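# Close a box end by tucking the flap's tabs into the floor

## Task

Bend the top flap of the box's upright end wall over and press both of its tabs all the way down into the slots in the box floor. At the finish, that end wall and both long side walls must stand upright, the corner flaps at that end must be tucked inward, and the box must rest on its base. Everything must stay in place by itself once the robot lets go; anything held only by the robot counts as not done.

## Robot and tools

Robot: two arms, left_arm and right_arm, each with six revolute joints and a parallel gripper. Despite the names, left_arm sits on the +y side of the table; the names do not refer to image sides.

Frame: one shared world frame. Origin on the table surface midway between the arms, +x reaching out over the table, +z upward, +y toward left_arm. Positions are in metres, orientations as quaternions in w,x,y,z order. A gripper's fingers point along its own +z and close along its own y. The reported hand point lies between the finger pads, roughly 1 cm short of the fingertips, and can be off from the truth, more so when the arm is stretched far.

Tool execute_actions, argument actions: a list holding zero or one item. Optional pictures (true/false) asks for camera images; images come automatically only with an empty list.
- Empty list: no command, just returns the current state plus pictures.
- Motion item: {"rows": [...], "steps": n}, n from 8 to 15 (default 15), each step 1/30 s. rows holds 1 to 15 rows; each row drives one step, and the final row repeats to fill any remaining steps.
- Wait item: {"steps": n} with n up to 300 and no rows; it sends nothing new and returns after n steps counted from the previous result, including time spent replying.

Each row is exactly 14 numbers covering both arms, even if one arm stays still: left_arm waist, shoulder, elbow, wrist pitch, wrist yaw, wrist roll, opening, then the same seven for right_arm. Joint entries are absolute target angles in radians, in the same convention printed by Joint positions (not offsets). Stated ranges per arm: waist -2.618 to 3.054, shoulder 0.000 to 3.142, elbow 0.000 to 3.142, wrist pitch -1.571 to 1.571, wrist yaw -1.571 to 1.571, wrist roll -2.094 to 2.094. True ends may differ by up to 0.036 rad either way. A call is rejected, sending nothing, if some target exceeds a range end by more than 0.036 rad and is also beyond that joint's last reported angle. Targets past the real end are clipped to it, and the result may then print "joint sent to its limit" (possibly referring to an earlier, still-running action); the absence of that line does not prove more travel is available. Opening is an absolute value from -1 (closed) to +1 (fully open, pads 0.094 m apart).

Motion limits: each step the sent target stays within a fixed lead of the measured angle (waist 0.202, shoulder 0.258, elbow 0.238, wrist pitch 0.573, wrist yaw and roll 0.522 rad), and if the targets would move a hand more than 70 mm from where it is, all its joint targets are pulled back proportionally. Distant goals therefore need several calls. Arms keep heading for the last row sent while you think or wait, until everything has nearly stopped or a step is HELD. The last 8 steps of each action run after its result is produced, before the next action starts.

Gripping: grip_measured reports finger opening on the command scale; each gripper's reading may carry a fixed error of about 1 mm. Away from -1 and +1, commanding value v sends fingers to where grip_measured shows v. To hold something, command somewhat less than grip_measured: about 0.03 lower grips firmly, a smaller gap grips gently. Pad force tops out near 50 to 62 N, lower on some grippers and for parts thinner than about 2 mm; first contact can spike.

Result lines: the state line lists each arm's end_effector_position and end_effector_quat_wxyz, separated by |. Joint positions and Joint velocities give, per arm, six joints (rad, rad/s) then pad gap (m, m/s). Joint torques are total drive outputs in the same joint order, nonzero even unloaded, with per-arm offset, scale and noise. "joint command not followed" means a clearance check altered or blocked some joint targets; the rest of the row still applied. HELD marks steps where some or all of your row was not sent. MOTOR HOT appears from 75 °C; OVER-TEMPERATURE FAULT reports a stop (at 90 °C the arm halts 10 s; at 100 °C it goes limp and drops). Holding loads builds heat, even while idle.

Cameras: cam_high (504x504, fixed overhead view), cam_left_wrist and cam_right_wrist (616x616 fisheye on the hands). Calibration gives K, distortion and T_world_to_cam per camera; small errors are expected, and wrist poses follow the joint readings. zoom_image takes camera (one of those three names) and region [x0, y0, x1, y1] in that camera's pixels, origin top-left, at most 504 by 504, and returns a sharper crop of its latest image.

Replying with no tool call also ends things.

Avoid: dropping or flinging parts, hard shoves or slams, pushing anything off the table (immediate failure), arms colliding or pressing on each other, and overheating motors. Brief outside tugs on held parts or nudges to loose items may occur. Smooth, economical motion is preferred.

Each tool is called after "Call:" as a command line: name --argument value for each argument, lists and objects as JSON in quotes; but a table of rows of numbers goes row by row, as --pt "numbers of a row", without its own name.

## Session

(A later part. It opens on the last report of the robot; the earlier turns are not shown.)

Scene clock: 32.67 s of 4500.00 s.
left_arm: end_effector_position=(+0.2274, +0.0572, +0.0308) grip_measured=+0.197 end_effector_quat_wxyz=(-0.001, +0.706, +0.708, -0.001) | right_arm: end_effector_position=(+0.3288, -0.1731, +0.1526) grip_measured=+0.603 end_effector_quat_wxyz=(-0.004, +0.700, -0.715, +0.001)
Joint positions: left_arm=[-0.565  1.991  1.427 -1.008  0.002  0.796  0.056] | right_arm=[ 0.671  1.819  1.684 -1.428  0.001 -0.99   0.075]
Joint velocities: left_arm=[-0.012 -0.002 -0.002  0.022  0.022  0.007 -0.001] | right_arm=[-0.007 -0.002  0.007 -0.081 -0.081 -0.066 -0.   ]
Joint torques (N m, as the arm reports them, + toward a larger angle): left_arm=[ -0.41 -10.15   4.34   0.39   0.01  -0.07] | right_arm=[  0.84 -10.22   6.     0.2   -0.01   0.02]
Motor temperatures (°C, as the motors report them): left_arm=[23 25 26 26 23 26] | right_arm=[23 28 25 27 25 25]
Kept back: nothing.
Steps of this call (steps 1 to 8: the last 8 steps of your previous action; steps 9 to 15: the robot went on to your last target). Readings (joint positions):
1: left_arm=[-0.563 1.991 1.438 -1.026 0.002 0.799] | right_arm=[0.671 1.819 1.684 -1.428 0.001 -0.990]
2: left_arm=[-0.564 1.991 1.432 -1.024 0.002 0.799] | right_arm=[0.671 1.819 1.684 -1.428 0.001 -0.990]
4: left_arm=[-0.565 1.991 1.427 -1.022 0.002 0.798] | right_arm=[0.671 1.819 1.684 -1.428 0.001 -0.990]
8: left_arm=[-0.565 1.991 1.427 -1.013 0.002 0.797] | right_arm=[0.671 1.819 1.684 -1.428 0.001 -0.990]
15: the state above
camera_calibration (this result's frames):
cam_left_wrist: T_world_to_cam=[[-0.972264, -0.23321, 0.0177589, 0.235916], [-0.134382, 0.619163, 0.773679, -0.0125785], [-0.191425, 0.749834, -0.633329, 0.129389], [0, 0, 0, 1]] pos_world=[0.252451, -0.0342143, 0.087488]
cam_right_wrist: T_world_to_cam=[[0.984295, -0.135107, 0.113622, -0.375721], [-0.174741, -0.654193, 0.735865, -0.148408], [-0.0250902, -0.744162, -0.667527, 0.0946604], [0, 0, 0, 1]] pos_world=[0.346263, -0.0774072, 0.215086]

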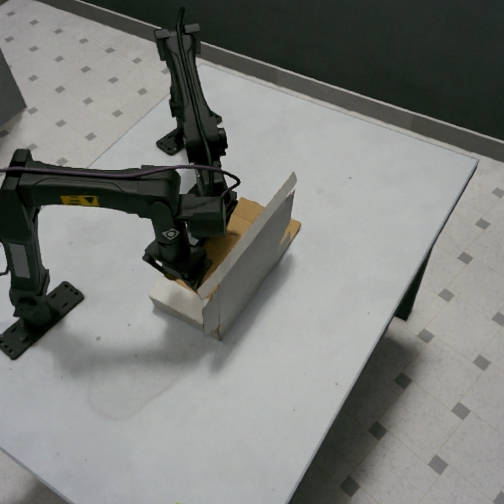

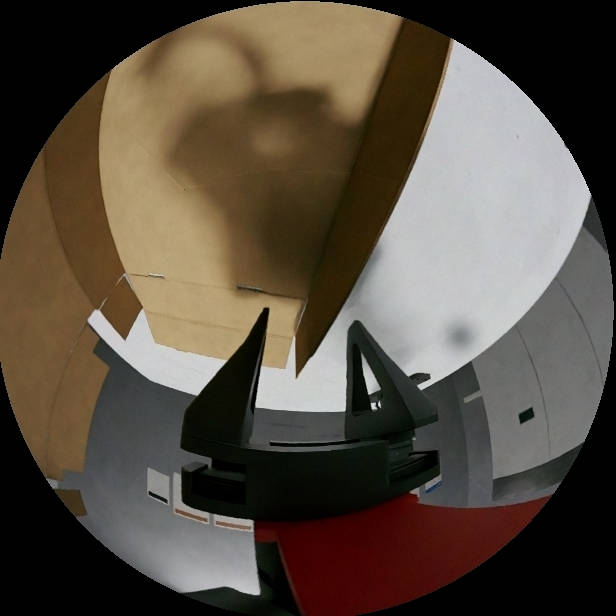

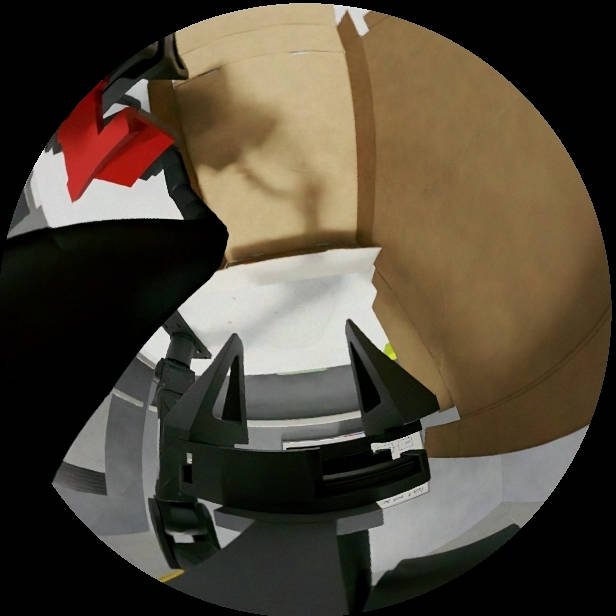

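Call:
execute_actions --actions '[{"rows": [[-0.57,1.965,1.422,-0.99,0,0.79,0, 0.682,1.813,1.67,-1.42,0,-0.99,0.6],[-0.57,1.965,1.422,-0.99,0,0.79,-0.2, 0.684,1.816,1.65,-1.40,0,-0.99,0.6],[-0.57,1.965,1.422,-0.99,0,0.79,-0.4, 0.686,1.82,1.63,-1.375,0,-0.99,0.6],[-0.57,1.965,1.422,-0.99,0,0.79,-0.6, 0.688,1.824,1.61,-1.35,0,-0.99,0.6],[-0.57,1.965,1.422,-0.99,0,0.79,-0.7, 0.69,1.828,1.59,-1.325,0,-0.99,0.6],[-0.57,1.965,1.422,-0.99,0,0.79,-0.8, 0.69,1.832,1.57,-1.30,0,-0.99,0.6],[-0.57,1.965,1.422,-0.99,0,0.79,-0.85, 0.69,1.836,1.55,-1.275,0,-0.99,0.6],[-0.57,1.965,1.422,-0.99,0,0.79,-0.9, 0.69,1.84,1.53,-1.25,0,-0.99,0.6],[-0.57,1.965,1.422,-0.99,0,0.79,-0.93, 0.69,1.844,1.51,-1.225,0,-0.99,0.6],[-0.57,1.965,1.422,-0.99,0,0.79,-0.96, 0.69,1.848,1.495,-1.2,0,-0.99,0.6],[-0.57,1.965,1.422,-0.99,0,0.79,-0.97, 0.69,1.85,1.485,-1.185,0,-0.99,0.6]], "steps": 15}]'

Call:
execute_actions --actions '[{"steps": 20}]' --pictures true

Scene clock: 34.20 s of 4500.00 s.
left_arm: end_effector_position=(+0.2276, +0.0570, +0.0308) grip_measured=-0.817 end_effector_quat_wxyz=(-0.000, +0.706, +0.709, -0.001) | right_arm: end_effector_position=(+0.3282, -0.1705, +0.1339) grip_measured=+0.603 end_effector_quat_wxyz=(-0.003, +0.702, -0.712, +0.001)
Joint positions: left_arm=[-0.565  1.991  1.427 -1.007  0.002  0.796  0.009] | right_arm=[ 0.678  1.819  1.61  -1.356  0.001 -0.99   0.075]
Joint velocities: left_arm=[-0.007 -0.012  0.007  0.066 -0.051  0.022 -0.062] | right_arm=[ 0.051  0.002 -0.642  0.52   0.007 -0.007 -0.   ]
Joint torques (N m, as the arm reports them, + toward a larger angle): left_arm=[ -0.42 -10.16   4.15   0.34   0.03  -0.05] | right_arm=[ 0.87 -7.98  4.24  0.31  0.01  0.01]
Motor temperatures (°C, as the motors report them): left_arm=[23 26 26 26 23 26] | right_arm=[23 28 25 27 25 25]
Steps of this call (steps 1 to 15: the robot went on to your last target; steps 16 to 39: nothing new was sent; steps 40 to 46: the first 7 steps of this action). Readings (joint positions):
40: left_arm=[-0.565 1.991 1.427 -1.007 0.002 0.796] | right_arm=[0.671 1.819 1.684 -1.428 0.001 -0.990]
41: left_arm=[-0.565 1.991 1.427 -1.007 0.002 0.796] | right_arm=[0.671 1.819 1.683 -1.426 0.001 -0.990]
43: left_arm=[-0.565 1.991 1.427 -1.007 0.002 0.796] | right_arm=[0.672 1.819 1.667 -1.406 0.001 -0.990]
46: the state above

Scene clock: 34.87 s of 4500.00 s.
left_arm: end_effector_position=(+0.2288, +0.0567, +0.0316) grip_measured=-0.960 end_effector_quat_wxyz=(+0.002, +0.705, +0.709, +0.001) | right_arm: end_effector_position=(+0.3372, -0.1635, +0.0972) grip_measured=+0.603 end_effector_quat_wxyz=(-0.013, +0.703, -0.711, +0.003)
Joint positions: left_arm=[-0.565  1.989  1.427 -1.004 -0.001  0.795  0.002] | right_arm=[ 0.681  1.848  1.501 -1.196  0.001 -0.99   0.075]
Joint velocities: left_arm=[-0.022 -0.002 -0.002  0.022 -0.081  0.037  0.   ] | right_arm=[ 0.017 -0.027  0.012 -0.007 -0.022 -0.066 -0.   ]
Joint torques (N m, as the arm reports them, + toward a larger angle): left_arm=[ -0.29 -10.32   4.29   0.34   0.11  -0.07] | right_arm=[ 0.82 -9.59  4.52  0.43 -0.01  0.02]
Motor temperatures (°C, as the motors report them): left_arm=[23 26 26 26 23 26] | right_arm=[23 28 25 27 25 25]
Kept back: nothing.
Steps of this call (steps 1 to 8: the last 8 steps of your previous action; steps 9 to 20: the robot went on to your last target). Readings (joint positions):
1: left_arm=[-0.565 1.991 1.427 -1.007 0.002 0.796] | right_arm=[0.679 1.819 1.588 -1.338 0.001 -0.990]
2: left_arm=[-0.565 1.991 1.427 -1.007 0.002 0.796] | right_arm=[0.681 1.821 1.567 -1.319 0.001 -0.990]
4: left_arm=[-0.565 1.991 1.427 -1.007 0.002 0.796] | right_arm=[0.681 1.829 1.530 -1.280 0.001 -0.990]
8: left_arm=[-0.565 1.989 1.427 -1.005 0.000 0.796] | right_arm=[0.681 1.848 1.502 -1.232 0.001 -0.990]
20: the state above
camera_calibration (this result's frames):
cam_left_wrist: T_world_to_cam=[[-0.972102, -0.234293, 0.0111888, 0.237366], [-0.140746, 0.620798, 0.771233, -0.0112604], [-0.187641, 0.748142, -0.636455, 0.129857], [0, 0, 0, 1]] pos_world=[0.253526, -0.0345473, 0.0886765]
cam_right_wrist: T_world_to_cam=[[0.983652, -0.126234, 0.128426, -0.376241], [-0.179964, -0.663637, 0.726084, -0.0987941], [-0.00642786, -0.737327, -0.675506, 0.0606466], [0, 0, 0, 1]] pos_world=[0.3527, -0.0683415, 0.161019]

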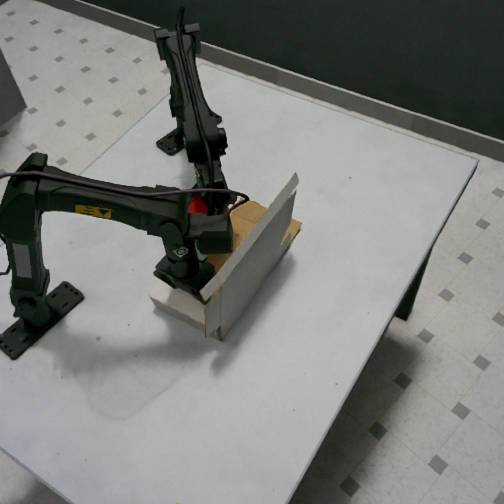

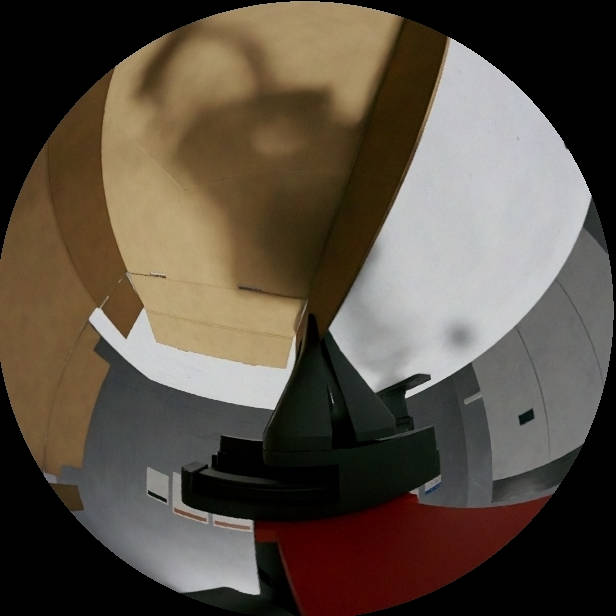

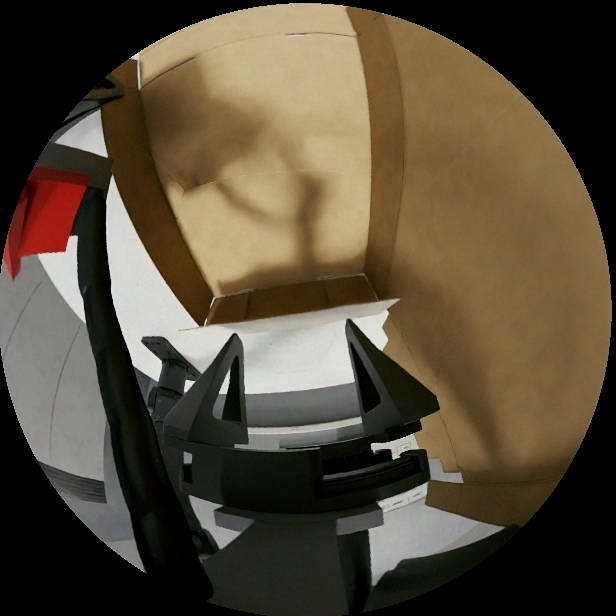

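Call:
execute_actions --actions '[{"rows": [[-0.57,1.965,1.422,-0.99,0,0.79,-0.99, 0.69,1.853,1.475,-1.178,0,-0.99,0.6],[-0.57,1.965,1.422,-0.99,0,0.79,-0.99, 0.69,1.856,1.465,-1.168,0,-0.99,0.6],[-0.57,1.965,1.422,-0.99,0,0.79,-0.99, 0.69,1.859,1.455,-1.158,0,-0.99,0.6],[-0.57,1.965,1.422,-0.99,0,0.79,-0.99, 0.69,1.862,1.445,-1.148,0,-0.99,0.6],[-0.57,1.965,1.422,-0.99,0,0.79,-0.99, 0.69,1.865,1.435,-1.138,0,-0.99,0.6],[-0.57,1.965,1.422,-0.99,0,0.79,-0.99, 0.69,1.868,1.425,-1.128,0,-0.99,0.6],[-0.57,1.965,1.422,-0.99,0,0.79,-0.99, 0.69,1.871,1.415,-1.118,0,-0.99,0.6],[-0.57,1.965,1.422,-0.99,0,0.79,-0.99, 0.69,1.874,1.405,-1.105,0,-0.99,0.6],[-0.57,1.965,1.422,-0.99,0,0.79,-0.99, 0.69,1.877,1.395,-1.09,0,-0.99,0.6]], "steps": 15}]'

Call:
execute_actions --actions '[{"steps": 15}]' --pictures true

Scene clock: 35.83 s of 4500.00 s.
left_arm: end_effector_position=(+0.2290, +0.0566, +0.0316) grip_measured=-0.966 end_effector_quat_wxyz=(+0.003, +0.705, +0.709, +0.001) | right_arm: end_effector_position=(+0.3352, -0.1649, +0.0863) grip_measured=+0.603 end_effector_quat_wxyz=(-0.011, +0.703, -0.711, +0.003)
Joint positions: left_arm=[-0.565  1.989  1.427 -1.003 -0.002  0.795  0.002] | right_arm=[ 0.681  1.848  1.457 -1.157  0.001 -0.99   0.075]
Joint velocities: left_arm=[-0.002  0.002 -0.012  0.11  -0.007 -0.037 -0.002] | right_arm=[-0.007 -0.007 -0.286  0.198 -0.022 -0.037 -0.   ]
Joint torques (N m, as the arm reports them, + toward a larger angle): left_arm=[-0.03 -9.84  4.48  0.3   0.1  -0.07] | right_arm=[ 0.82 -7.8   3.99  0.45 -0.01  0.02]
Motor temperatures (°C, as the motors report them): left_arm=[23 26 26 26 23 26] | right_arm=[23 28 25 27 25 25]
Steps of this call (steps 1 to 15: the robot went on to your last target; steps 16 to 22: nothing new was sent; steps 23 to 29: the first 7 steps of this action). Readings (joint positions):
23: left_arm=[-0.565 1.989 1.427 -1.004 -0.001 0.795] | right_arm=[0.681 1.848 1.501 -1.195 0.001 -0.990]
24: left_arm=[-0.565 1.989 1.427 -1.004 -0.001 0.795] | right_arm=[0.681 1.848 1.499 -1.191 0.001 -0.990]
26: left_arm=[-0.565 1.989 1.427 -1.004 -0.001 0.795] | right_arm=[0.681 1.848 1.488 -1.179 0.001 -0.990]
29: the state above

Scene clock: 36.33 s of 4500.00 s.
left_arm: end_effector_position=(+0.2293, +0.0567, +0.0316) grip_measured=-0.966 end_effector_quat_wxyz=(+0.003, +0.705, +0.709, +0.002) | right_arm: end_effector_position=(+0.3344, -0.1654, +0.0734) grip_measured=+0.603 end_effector_quat_wxyz=(-0.008, +0.703, -0.711, +0.002)
Joint positions: left_arm=[-0.565  1.989  1.427 -1.002 -0.004  0.795  0.002] | right_arm=[ 0.681  1.859  1.42  -1.116  0.001 -0.99   0.075]
Joint velocities: left_arm=[ 0.002 -0.012  0.007  0.037  0.022  0.007  0.   ] | right_arm=[-0.012 -0.012 -0.012  0.037  0.022 -0.022  0.   ]
Joint torques (N m, as the arm reports them, + toward a larger angle): left_arm=[ -0.27 -10.04   4.27   0.28   0.08  -0.06] | right_arm=[ 0.83 -8.25  3.85  0.54 -0.01  0.01]
Motor temperatures (°C, as the motors report them): left_arm=[23 26 26 26 23 26] | right_arm=[23 28 25 27 25 25]
Kept back: nothing.
Steps of this call (steps 1 to 8: the last 8 steps of your previous action; steps 9 to 15: the robot went on to your last target). Readings (joint positions):
1: left_arm=[-0.565 1.989 1.427 -1.003 -0.002 0.795] | right_arm=[0.681 1.848 1.448 -1.151 0.001 -0.990]
2: left_arm=[-0.565 1.989 1.427 -1.003 -0.002 0.795] | right_arm=[0.681 1.849 1.438 -1.143 0.001 -0.990]
4: left_arm=[-0.565 1.989 1.427 -1.003 -0.002 0.795] | right_arm=[0.681 1.853 1.426 -1.129 0.001 -0.990]
8: left_arm=[-0.565 1.989 1.427 -1.002 -0.003 0.795] | right_arm=[0.681 1.859 1.420 -1.116 0.001 -0.990]
15: the state above
camera_calibration (this result's frames):
cam_left_wrist: T_world_to_cam=[[-0.972035, -0.234682, 0.00844023, 0.238008], [-0.143065, 0.620298, 0.771209, -0.0106412], [-0.186225, 0.748435, -0.636526, 0.129602], [0, 0, 0, 1]] pos_world=[0.253965, -0.0345421, 0.0886931]
cam_right_wrist: T_world_to_cam=[[0.984783, -0.125459, 0.120257, -0.370306], [-0.173332, -0.659047, 0.731856, -0.0851439], [-0.0125631, -0.741564, -0.670765, 0.0441577], [0, 0, 0, 1]] pos_world=[0.350468, -0.0698264, 0.136464]

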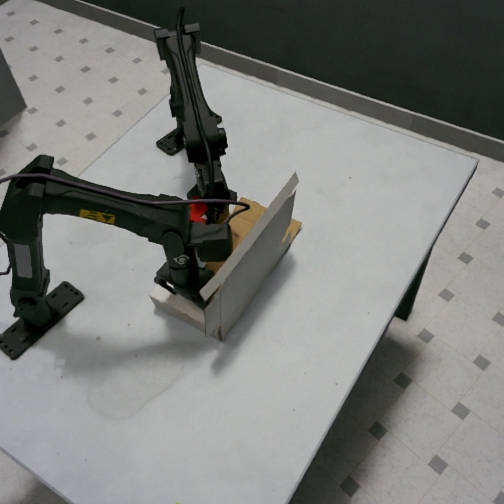

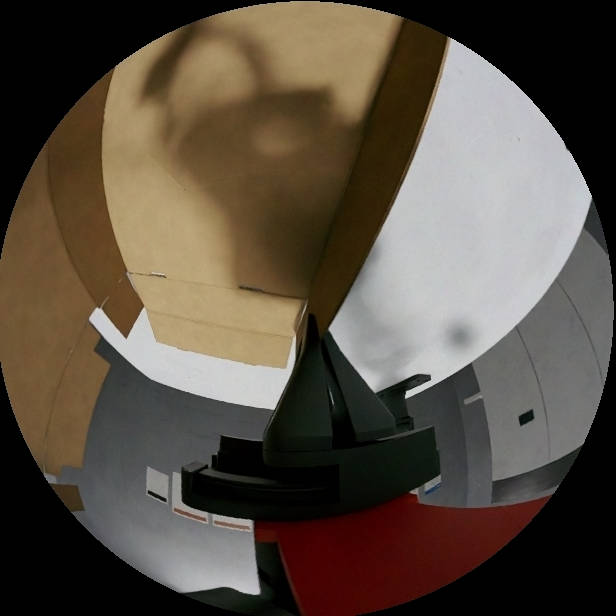

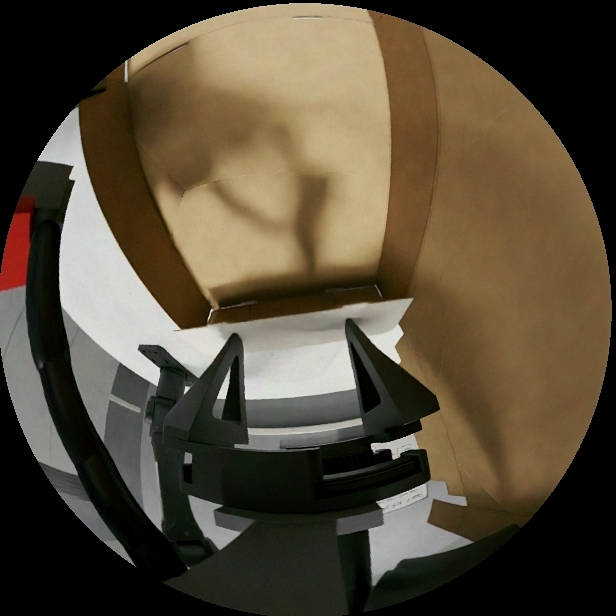

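Call:
execute_actions --actions '[{"rows": [[-0.57,1.965,1.422,-0.99,0,0.79,-0.99, 0.69,1.881,1.389,-1.082,0,-0.99,0.6],[-0.57,1.965,1.422,-0.99,0,0.79,-0.99, 0.69,1.885,1.383,-1.074,0,-0.99,0.6],[-0.57,1.965,1.422,-0.99,0,0.79,-0.99, 0.69,1.889,1.377,-1.066,0,-0.99,0.6],[-0.57,1.965,1.422,-0.99,0,0.79,-0.99, 0.69,1.893,1.371,-1.058,0,-0.99,0.6],[-0.57,1.965,1.422,-0.99,0,0.79,-0.99, 0.69,1.897,1.364,-1.05,0,-0.99,0.6],[-0.57,1.965,1.422,-0.99,0,0.79,-0.99, 0.69,1.901,1.357,-1.041,0,-0.99,0.6],[-0.57,1.965,1.422,-0.99,0,0.79,-0.99, 0.69,1.905,1.351,-1.033,0,-0.99,0.6],[-0.57,1.965,1.422,-0.99,0,0.79,-0.99, 0.69,1.908,1.345,-1.025,0,-0.99,0.6]], "steps": 15}]'

Call:
execute_actions --actions '[{"steps": 15}]' --pictures true

Scene clock: 37.27 s of 4500.00 s.
left_arm: end_effector_position=(+0.2295, +0.0567, +0.0316) grip_measured=-0.966 end_effector_quat_wxyz=(+0.003, +0.705, +0.709, +0.002) | right_arm: end_effector_position=(+0.3347, -0.1647, +0.0637) grip_measured=+0.603 end_effector_quat_wxyz=(-0.008, +0.703, -0.711, +0.001)
Joint positions: left_arm=[-0.565  1.989  1.427 -1.002 -0.004  0.794  0.002] | right_arm=[ 0.681  1.869  1.394 -1.079 -0.    -0.99   0.075]
Joint velocities: left_arm=[-0.012 -0.022  0.002  0.037  0.007 -0.007 -0.   ] | right_arm=[ 0.002  0.105 -0.164  0.168 -0.022 -0.022 -0.001]
Joint torques (N m, as the arm reports them, + toward a larger angle): left_arm=[-0.29 -9.84  4.46  0.31  0.1  -0.03] | right_arm=[ 0.74 -7.3   3.29  0.42  0.02 -0.01]
Motor temperatures (°C, as the motors report them): left_arm=[23 26 26 26 23 26] | right_arm=[23 28 25 27 25 25]
Steps of this call (steps 1 to 15: the robot went on to your last target; steps 16 to 21: nothing new was sent; steps 22 to 28: the first 7 steps of this action). Readings (joint positions):
22: left_arm=[-0.565 1.989 1.427 -1.002 -0.004 0.795] | right_arm=[0.681 1.859 1.420 -1.115 0.001 -0.990]
23: left_arm=[-0.565 1.989 1.427 -1.002 -0.004 0.794] | right_arm=[0.681 1.859 1.418 -1.113 0.001 -0.990]
25: left_arm=[-0.565 1.989 1.427 -1.002 -0.004 0.794] | right_arm=[0.681 1.861 1.410 -1.102 0.001 -0.990]
28: the state above

Scene clock: 37.77 s of 4500.00 s.
left_arm: end_effector_position=(+0.2295, +0.0567, +0.0316) grip_measured=-0.966 end_effector_quat_wxyz=(+0.003, +0.705, +0.709, +0.002) | right_arm: end_effector_position=(+0.3372, -0.1628, +0.0557) grip_measured=+0.602 end_effector_quat_wxyz=(-0.012, +0.704, -0.710, +0.003)
Joint positions: left_arm=[-0.565  1.989  1.427 -1.002 -0.004  0.794  0.002] | right_arm=[ 0.683  1.881  1.376 -1.041  0.001 -0.99   0.075]
Joint velocities: left_arm=[-0.002 -0.002  0.002 -0.11  -0.022 -0.022 -0.   ] | right_arm=[ 0.007 -0.007 -0.022 -0.037  0.007  0.081 -0.   ]
Joint torques (N m, as the arm reports them, + toward a larger angle): left_arm=[-0.49 -9.92  4.12  0.25  0.12 -0.05] | right_arm=[ 0.63 -7.55  3.38  0.45 -0.01  0.02]
Motor temperatures (°C, as the motors report them): left_arm=[23 26 26 26 23 26] | right_arm=[23 28 25 27 25 25]
Kept back: nothing.
Steps of this call (steps 1 to 8: the last 8 steps of your previous action; steps 9 to 15: the robot went on to your last target). Readings (joint positions):
1: left_arm=[-0.565 1.989 1.427 -1.002 -0.004 0.794] | right_arm=[0.681 1.873 1.388 -1.071 -0.000 -0.990]
2: left_arm=[-0.565 1.989 1.427 -1.002 -0.004 0.794] | right_arm=[0.681 1.876 1.383 -1.064 0.002 -0.990]
4: left_arm=[-0.565 1.989 1.427 -1.002 -0.004 0.794] | right_arm=[0.681 1.881 1.378 -1.055 0.003 -0.990]
8: left_arm=[-0.565 1.989 1.427 -1.002 -0.004 0.794] | right_arm=[0.683 1.881 1.376 -1.044 0.003 -0.990]
15: the state above
camera_calibration (this result's frames):
cam_left_wrist: T_world_to_cam=[[-0.97195, -0.235056, 0.00791539, 0.238134], [-0.143718, 0.620239, 0.771135, -0.0104589], [-0.186169, 0.748367, -0.636623, 0.129632], [0, 0, 0, 1]] pos_world=[0.254084, -0.0345503, 0.0887067]
cam_right_wrist: T_world_to_cam=[[0.984109, -0.124168, 0.12693, -0.370549], [-0.177456, -0.662844, 0.727425, -0.0689549], [-0.00618803, -0.73839, -0.674345, 0.0327941], [0, 0, 0, 1]] pos_world=[0.352627, -0.0675018, 0.119308]

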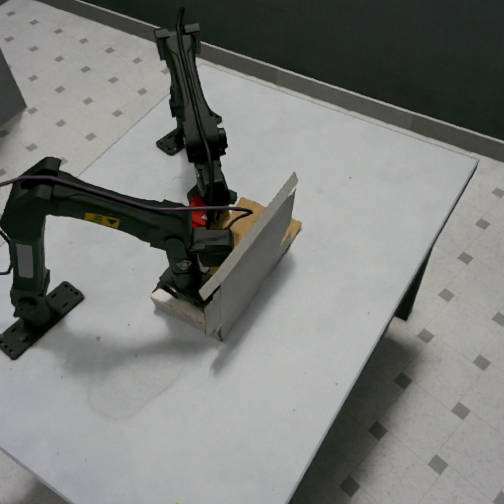

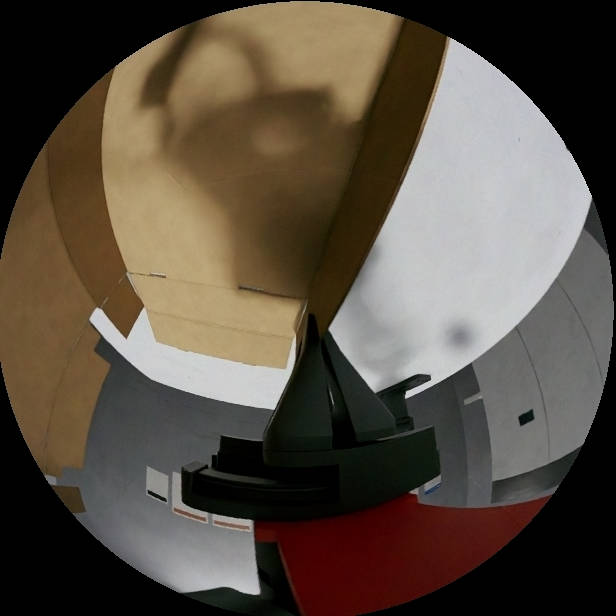

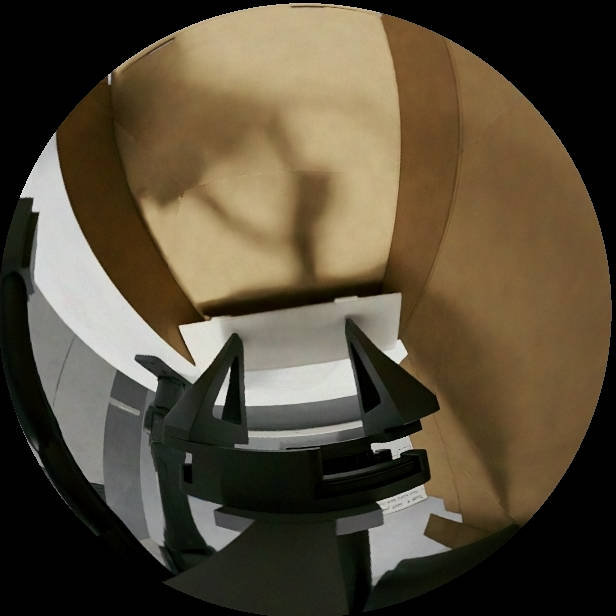

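Call:
execute_actions --actions '[{"rows": [[-0.57,1.965,1.422,-0.99,0,0.79,-0.99, 0.69,1.91,1.34,-1.021,0,-0.99,0.6],[-0.57,1.965,1.422,-0.99,0,0.79,-0.99, 0.69,1.912,1.335,-1.017,0,-0.99,0.6],[-0.57,1.965,1.422,-0.99,0,0.79,-0.99, 0.69,1.914,1.33,-1.013,0,-0.99,0.6],[-0.57,1.965,1.422,-0.99,0,0.79,-0.99, 0.69,1.916,1.325,-1.009,0,-0.99,0.6],[-0.57,1.965,1.422,-0.99,0,0.79,-0.99, 0.69,1.918,1.32,-1.005,0,-0.99,0.6],[-0.57,1.965,1.422,-0.99,0,0.79,-0.99, 0.69,1.92,1.315,-1.001,0,-0.99,0.6],[-0.57,1.965,1.422,-0.99,0,0.79,-0.99, 0.69,1.923,1.31,-0.998,0,-0.99,0.6],[-0.57,1.965,1.422,-0.99,0,0.79,-0.99, 0.69,1.925,1.305,-0.995,0,-0.99,0.6]], "steps": 15}]'

Call:
execute_actions --actions '[{"steps": 15}]' --pictures true

Scene clock: 38.77 s of 4500.00 s.
left_arm: end_effector_position=(+0.2295, +0.0567, +0.0316) grip_measured=-0.966 end_effector_quat_wxyz=(+0.003, +0.705, +0.709, +0.002) | right_arm: end_effector_position=(+0.3372, -0.1626, +0.0511) grip_measured=+0.602 end_effector_quat_wxyz=(-0.015, +0.704, -0.710, +0.003)
Joint positions: left_arm=[-0.565  1.989  1.427 -1.002 -0.004  0.794  0.002] | right_arm=[ 0.683  1.881  1.358 -1.018  0.    -0.99   0.075]
Joint velocities: left_arm=[ 0.007 -0.007 -0.007  0.022 -0.051  0.007  0.   ] | right_arm=[ 0.007 -0.022 -0.12   0.227 -0.051 -0.051  0.   ]
Joint torques (N m, as the arm reports them, + toward a larger angle): left_arm=[-0.4  -9.8   4.59  0.29  0.03 -0.06] | right_arm=[ 0.65 -6.2   2.66  0.28  0.04  0.01]
Motor temperatures (°C, as the motors report them): left_arm=[23 26 26 26 23 26] | right_arm=[23 28 25 27 25 25]
Steps of this call (steps 1 to 15: the robot went on to your last target; steps 16 to 23: nothing new was sent; steps 24 to 30: the first 7 steps of this action). Readings (joint positions):
24: left_arm=[-0.565 1.989 1.427 -1.002 -0.004 0.794] | right_arm=[0.683 1.881 1.376 -1.041 0.001 -0.990]
25: left_arm=[-0.565 1.989 1.427 -1.002 -0.004 0.794] | right_arm=[0.683 1.881 1.375 -1.039 0.001 -0.990]
27: left_arm=[-0.565 1.989 1.427 -1.002 -0.004 0.794] | right_arm=[0.683 1.881 1.369 -1.032 0.001 -0.990]
30: the state above

Scene clock: 39.27 s of 4500.00 s.
left_arm: end_effector_position=(+0.2296, +0.0566, +0.0316) grip_measured=-0.966 end_effector_quat_wxyz=(+0.004, +0.705, +0.709, +0.002) | right_arm: end_effector_position=(+0.3378, -0.1588, +0.0427) grip_measured=+0.602 end_effector_quat_wxyz=(-0.018, +0.705, -0.709, -0.001)
Joint positions: left_arm=[-0.565  1.989  1.427 -1.001 -0.004  0.794  0.002] | right_arm=[ 0.686  1.896  1.342 -0.982 -0.009 -0.99   0.075]
Joint velocities: left_arm=[-0.007 -0.002 -0.007 -0.022  0.051  0.022 -0.   ] | right_arm=[-0.002 -0.002 -0.012 -0.037 -0.022 -0.066 -0.001]
Joint torques (N m, as the arm reports them, + toward a larger angle): left_arm=[-0.42 -9.79  4.32  0.28  0.11 -0.05] | right_arm=[ 0.24 -7.48  2.91  0.25  0.09  0.02]
Motor temperatures (°C, as the motors report them): left_arm=[23 26 26 26 23 26] | right_arm=[23 28 25 27 25 25]
Kept back: nothing.
Steps of this call (steps 1 to 8: the last 8 steps of your previous action; steps 9 to 15: the robot went on to your last target). Readings (joint positions):
1: left_arm=[-0.565 1.989 1.427 -1.002 -0.004 0.794] | right_arm=[0.683 1.881 1.354 -1.012 -0.001 -0.990]
2: left_arm=[-0.565 1.989 1.427 -1.002 -0.004 0.794] | right_arm=[0.683 1.882 1.350 -1.007 -0.002 -0.990]
4: left_arm=[-0.565 1.989 1.427 -1.002 -0.004 0.794] | right_arm=[0.683 1.886 1.348 -0.999 -0.005 -0.990]
8: left_arm=[-0.565 1.989 1.427 -1.001 -0.004 0.794] | right_arm=[0.685 1.894 1.344 -0.987 -0.007 -0.990]
15: the state above
camera_calibration (this result's frames):
cam_left_wrist: T_world_to_cam=[[-0.971954, -0.235052, 0.00750838, 0.238249], [-0.14414, 0.620649, 0.770726, -0.0102717], [-0.18582, 0.748028, -0.637122, 0.129712], [0, 0, 0, 1]] pos_world=[0.254189, -0.0346521, 0.0887699]
cam_right_wrist: T_world_to_cam=[[0.984249, -0.122303, 0.127652, -0.368735], [-0.176777, -0.673876, 0.717385, -0.05829], [-0.00171653, -0.728652, -0.684882, 0.0275522], [0, 0, 0, 1]] pos_world=[0.35267, -0.0643016, 0.107756]

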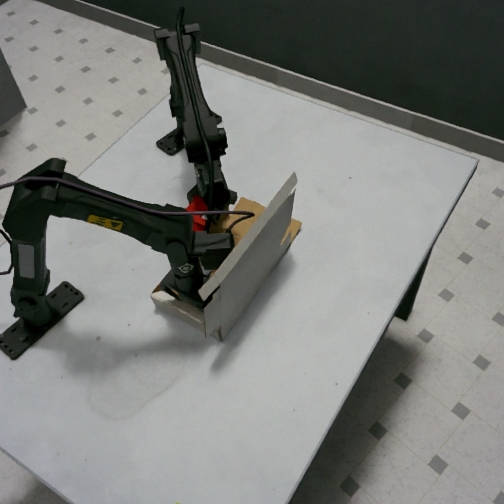

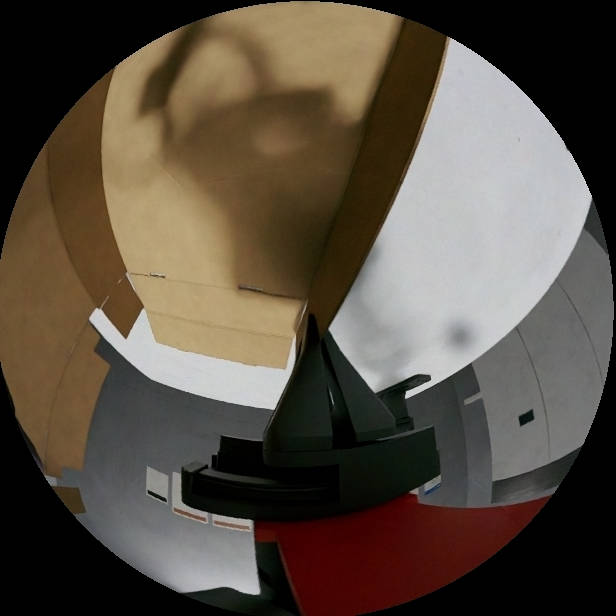

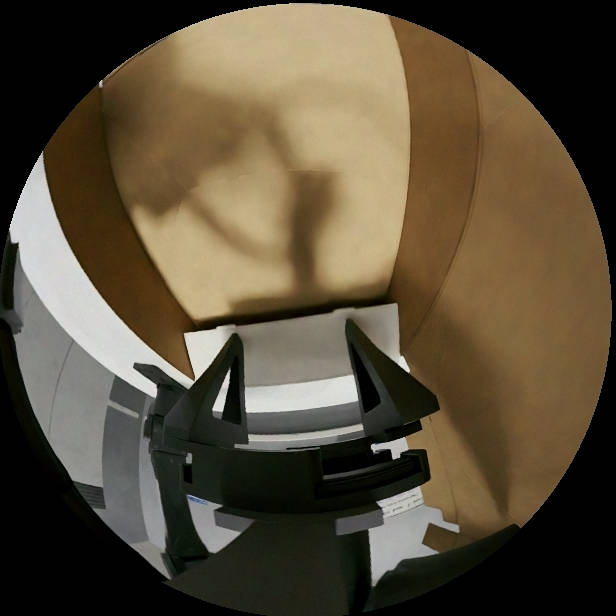

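Call:
execute_actions --actions '[{"rows": [[-0.57,1.965,1.422,-0.99,0,0.79,-0.99, 0.68,1.92,1.302,-0.998,0,-0.995,0.6],[-0.57,1.965,1.422,-0.99,0,0.79,-0.99, 0.675,1.916,1.299,-1.0,0,-0.998,0.6],[-0.57,1.965,1.422,-0.99,0,0.79,-0.99, 0.67,1.912,1.296,-1.003,0,-1.0,0.6],[-0.57,1.965,1.422,-0.99,0,0.79,-0.99, 0.665,1.908,1.293,-1.006,0,-1.004,0.6],[-0.57,1.965,1.422,-0.99,0,0.79,-0.99, 0.66,1.904,1.29,-1.009,0,-1.008,0.6],[-0.57,1.965,1.422,-0.99,0,0.79,-0.99, 0.655,1.9,1.287,-1.011,0,-1.011,0.6],[-0.57,1.965,1.422,-0.99,0,0.79,-0.99, 0.65,1.897,1.283,-1.013,0,-1.014,0.6],[-0.57,1.965,1.422,-0.99,0,0.79,-0.99, 0.645,1.895,1.28,-1.015,0,-1.016,0.6]], "steps": 15}]'

Call:
execute_actions --actions '[{"steps": 15}]' --pictures true

Scene clock: 40.33 s of 4500.00 s.
left_arm: end_effector_position=(+0.2298, +0.0561, +0.0316) grip_measured=-0.966 end_effector_quat_wxyz=(+0.005, +0.705, +0.709, +0.002) | right_arm: end_effector_position=(+0.3372, -0.1612, +0.0404) grip_measured=+0.602 end_effector_quat_wxyz=(-0.016, +0.706, -0.708, -0.004)
Joint positions: left_arm=[-0.565  1.989  1.427 -0.999 -0.004  0.794  0.002] | right_arm=[ 0.679  1.896  1.333 -0.977 -0.014 -0.999  0.075]
Joint velocities: left_arm=[-0.007 -0.007 -0.007  0.051 -0.007 -0.007 -0.001] | right_arm=[-0.129 -0.002 -0.159  0.066 -0.051 -0.11  -0.001]
Joint torques (N m, as the arm reports them, + toward a larger angle): left_arm=[-0.3  -9.99  4.23  0.22  0.04 -0.06] | right_arm=[-2.12 -9.95  2.7  -0.02  0.19 -0.04]
Motor temperatures (°C, as the motors report them): left_arm=[23 26 26 26 23 26] | right_arm=[23 28 25 27 25 25]
Steps of this call (steps 1 to 15: the robot went on to your last target; steps 16 to 25: nothing new was sent; steps 26 to 32: the first 7 steps of this action). Readings (joint positions):
26: left_arm=[-0.565 1.989 1.427 -1.001 -0.004 0.794] | right_arm=[0.686 1.896 1.342 -0.982 -0.009 -0.990]
27: left_arm=[-0.565 1.989 1.427 -1.001 -0.004 0.794] | right_arm=[0.686 1.896 1.342 -0.982 -0.009 -0.991]
29: left_arm=[-0.565 1.989 1.427 -1.001 -0.004 0.794] | right_arm=[0.686 1.896 1.342 -0.982 -0.010 -0.993]
32: the state above

Scene clock: 40.83 s of 4500.00 s.
left_arm: end_effector_position=(+0.2298, +0.0537, +0.0316) grip_measured=-0.966 end_effector_quat_wxyz=(+0.008, +0.707, +0.707, +0.002) | right_arm: end_effector_position=(+0.3358, -0.1682, +0.0365) grip_measured=+0.602 end_effector_quat_wxyz=(-0.010, +0.705, -0.709, -0.006)
Joint positions: left_arm=[-0.57   1.989  1.427 -0.992 -0.004  0.796  0.002] | right_arm=[ 0.663  1.896  1.317 -0.976 -0.017 -1.014  0.075]
Joint velocities: left_arm=[-0.002 -0.012 -0.012  0.022 -0.037  0.007 -0.001] | right_arm=[ 0.002 -0.002 -0.007  0.007 -0.022 -0.037  0.001]
Joint torques (N m, as the arm reports them, + toward a larger angle): left_arm=[  0.04 -10.     4.32   0.24   0.06  -0.05] | right_arm=[ -1.64 -10.06   2.88  -0.01   0.16   0.  ]
Motor temperatures (°C, as the motors report them): left_arm=[23 26 26 26 23 26] | right_arm=[23 28 25 27 25 25]
Kept back: nothing.
Steps of this call (steps 1 to 8: the last 8 steps of your previous action; steps 9 to 15: the robot went on to your last target). Readings (joint positions):
1: left_arm=[-0.566 1.989 1.427 -0.997 -0.004 0.795] | right_arm=[0.674 1.896 1.328 -0.976 -0.015 -1.001]
2: left_arm=[-0.567 1.989 1.427 -0.996 -0.004 0.795] | right_arm=[0.670 1.896 1.323 -0.976 -0.016 -1.004]
4: left_arm=[-0.569 1.989 1.427 -0.993 -0.004 0.796] | right_arm=[0.664 1.896 1.318 -0.976 -0.017 -1.009]
8: left_arm=[-0.570 1.989 1.427 -0.992 -0.004 0.796] | right_arm=[0.663 1.896 1.317 -0.976 -0.017 -1.014]
15: the state above
camera_calibration (this result's frames):
cam_left_wrist: T_world_to_cam=[[-0.973578, -0.228334, 0.00312765, 0.237954], [-0.144483, 0.626542, 0.765878, -0.0085471], [-0.176836, 0.74519, -0.642978, 0.130204], [0, 0, 0, 1]] pos_world=[0.253457, -0.0373389, 0.0895203]
cam_right_wrist: T_world_to_cam=[[0.986682, -0.120886, 0.108837, -0.367021], [-0.162022, -0.671084, 0.723461, -0.0652529], [-0.014417, -0.731459, -0.681733, 0.0201072], [0, 0, 0, 1]] pos_world=[0.35185, -0.0734501, 0.100861]

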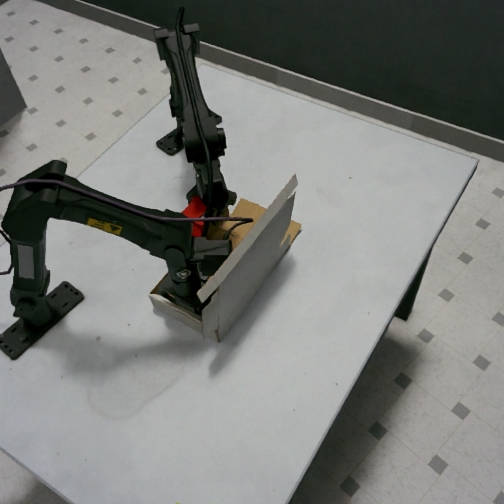

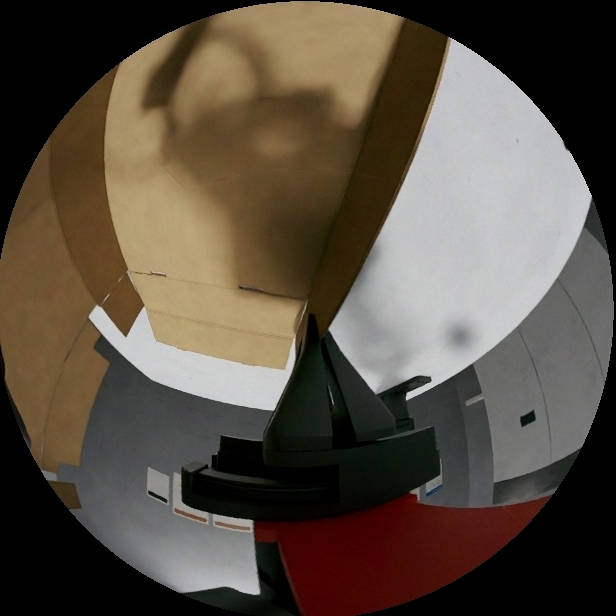

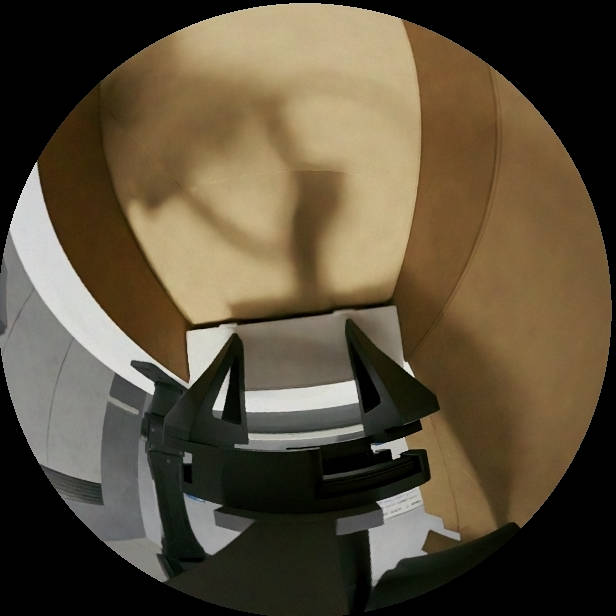

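Call:
zoom_image --camera "cam_high" --region '[130, 240, 250, 360]'

Region (130, 240, 250, 360) of cam_high's 504x504 image, scaled by 4.200, with more detail than that image has.

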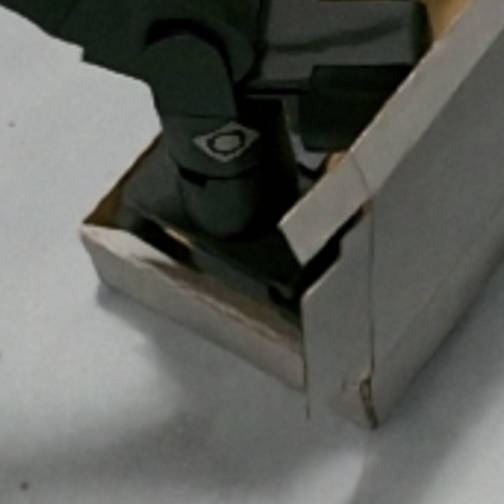

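Call:
execute_actions --actions '[{"rows": [[-0.565,1.965,1.422,-1.0,0,0.79,-0.99, 0.642,1.894,1.275,-1.013,0.003,-1.018,0.6],[-0.562,1.965,1.422,-1.0,0,0.79,-0.99, 0.639,1.893,1.27,-1.011,0.006,-1.02,0.6],[-0.56,1.965,1.422,-1.01,0,0.79,-0.99, 0.636,1.892,1.265,-1.009,0.009,-1.021,0.6],[-0.56,1.965,1.422,-1.01,0,0.79,-0.99, 0.633,1.89,1.261,-1.007,0.012,-1.023,0.6],[-0.56,1.965,1.422,-1.01,0,0.79,-0.99, 0.63,1.889,1.257,-1.005,0.014,-1.025,0.6],[-0.56,1.965,1.422,-1.01,0,0.79,-0.99, 0.627,1.888,1.253,-1.003,0.016,-1.026,0.6],[-0.56,1.965,1.422,-1.01,0,0.79,-0.99, 0.623,1.886,1.249,-1.001,0.018,-1.028,0.6],[-0.56,1.965,1.422,-1.01,0,0.79,-0.99, 0.62,1.885,1.245,-1.0,0.02,-1.03,0.6]], "steps": 15}]'

Call:
execute_actions --actions '[{"steps": 15}]' --pictures true

Scene clock: 43.07 s of 4500.00 s.
left_arm: end_effector_position=(+0.2298, +0.0537, +0.0316) grip_measured=-0.966 end_effector_quat_wxyz=(+0.008, +0.709, +0.706, +0.002) | right_arm: end_effector_position=(+0.3344, -0.1735, +0.0326) grip_measured=+0.602 end_effector_quat_wxyz=(-0.006, +0.704, -0.710, -0.007)
Joint positions: left_arm=[-0.57   1.989  1.427 -0.992 -0.004  0.799  0.002] | right_arm=[ 0.652  1.893  1.296 -0.965 -0.017 -1.022  0.075]
Joint velocities: left_arm=[-0.012 -0.002 -0.012  0.022  0.037  0.007  0.001] | right_arm=[-0.1   -0.012 -0.149 -0.022 -0.007 -0.095  0.   ]
Joint torques (N m, as the arm reports them, + toward a larger angle): left_arm=[ 0.72 -9.95  4.39 -0.04  0.03 -0.09] | right_arm=[ -2.17 -10.41   2.69  -0.1    0.37   0.14]
Motor temperatures (°C, as the motors report them): left_arm=[23 27 26 26 23 26] | right_arm=[23 28 25 27 25 25]
Steps of this call (steps 1 to 15: the robot went on to your last target; steps 16 to 60: nothing new was sent; steps 61 to 67: the first 7 steps of this action). Readings (joint positions):
61: left_arm=[-0.570 1.989 1.427 -0.992 -0.004 0.796] | right_arm=[0.663 1.896 1.317 -0.976 -0.017 -1.014]
62: left_arm=[-0.570 1.989 1.427 -0.992 -0.004 0.796] | right_arm=[0.662 1.896 1.317 -0.976 -0.017 -1.015]
64: left_arm=[-0.570 1.989 1.427 -0.992 -0.004 0.797] | right_arm=[0.660 1.895 1.311 -0.972 -0.017 -1.017]
67: the state above

Scene clock: 43.57 s of 4500.00 s.
left_arm: end_effector_position=(+0.2303, +0.0521, +0.0316) grip_measured=-0.966 end_effector_quat_wxyz=(+0.011, +0.710, +0.704, -0.000) | right_arm: end_effector_position=(+0.3339, -0.1753, +0.0319) grip_measured=+0.602 end_effector_quat_wxyz=(-0.007, +0.704, -0.710, -0.008)
Joint positions: left_arm=[-0.57   1.989  1.427 -0.986  0.001  0.803  0.002] | right_arm=[ 0.646  1.888  1.286 -0.96  -0.02  -1.026  0.075]
Joint velocities: left_arm=[-0.002  0.007 -0.002  0.022 -0.007 -0.007 -0.001] | right_arm=[-0.007 -0.017  0.002  0.022  0.037 -0.051 -0.001]
Joint torques (N m, as the arm reports them, + toward a larger angle): left_arm=[  0.75 -10.1    4.45  -0.06   0.05  -0.14] | right_arm=[ -2.42 -10.08   2.53  -0.03   0.4   -0.03]
Motor temperatures (°C, as the motors report them): left_arm=[23 27 26 26 23 26] | right_arm=[23 28 25 27 25 25]
Kept back: nothing.
Steps of this call (steps 1 to 8: the last 8 steps of your previous action; steps 9 to 15: the robot went on to your last target). Readings (joint positions):
1: left_arm=[-0.570 1.989 1.427 -0.989 -0.002 0.800] | right_arm=[0.649 1.892 1.292 -0.963 -0.018 -1.024]
2: left_arm=[-0.570 1.989 1.427 -0.988 -0.001 0.801] | right_arm=[0.648 1.890 1.289 -0.961 -0.019 -1.025]
4: left_arm=[-0.570 1.989 1.427 -0.986 0.000 0.803] | right_arm=[0.646 1.888 1.287 -0.960 -0.020 -1.025]
8: left_arm=[-0.570 1.989 1.427 -0.986 0.001 0.803] | right_arm=[0.646 1.888 1.286 -0.960 -0.020 -1.026]
15: the state above
All arms were judged still, so your last target was given up. Only a new action makes them travel on or press farther. Fingers that are still opening or closing keep moving.
camera_calibration (this result's frames):
cam_left_wrist: T_world_to_cam=[[-0.975061, -0.221906, 0.00380822, 0.238011], [-0.141077, 0.632962, 0.76122, -0.00848429], [-0.17133, 0.741699, -0.648482, 0.130563], [0, 0, 0, 1]] pos_world=[0.253248, -0.0386524, 0.09022]
cam_right_wrist: T_world_to_cam=[[0.98678, -0.125328, 0.102754, -0.36614], [-0.16057, -0.670086, 0.724708, -0.0673437], [-0.0219723, -0.731627, -0.681351, 0.0142588], [0, 0, 0, 1]] pos_world=[0.350799, -0.0805816, 0.0961422]

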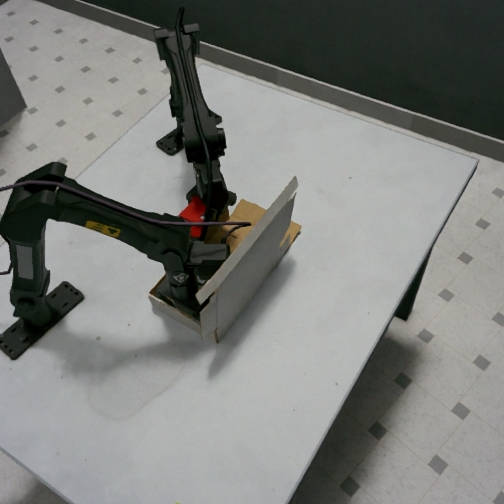

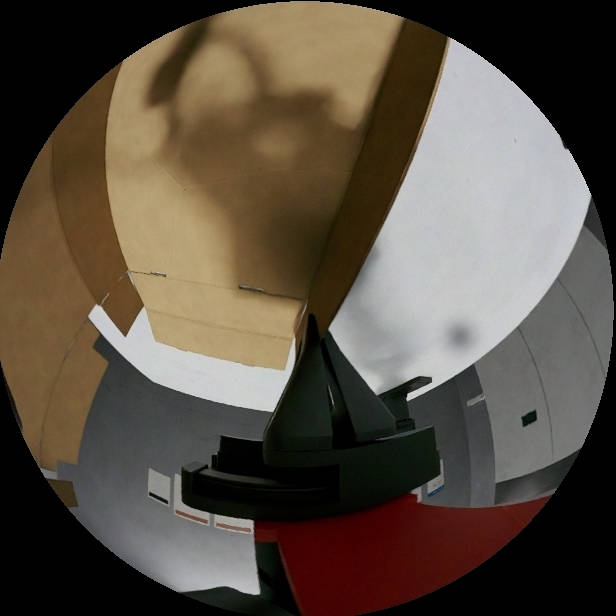

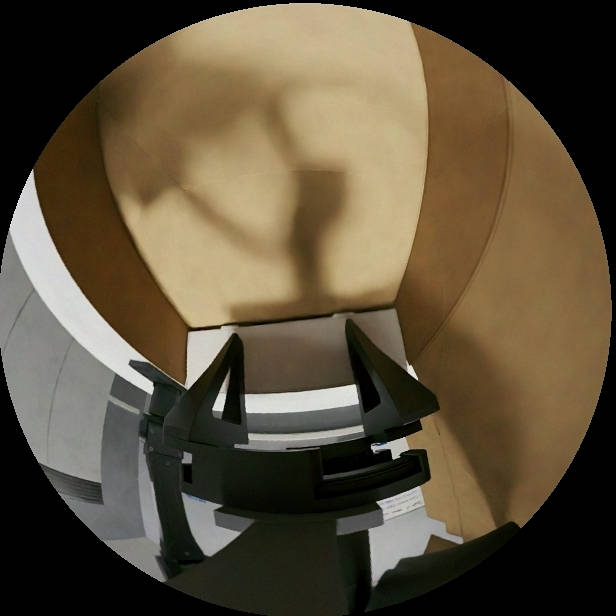

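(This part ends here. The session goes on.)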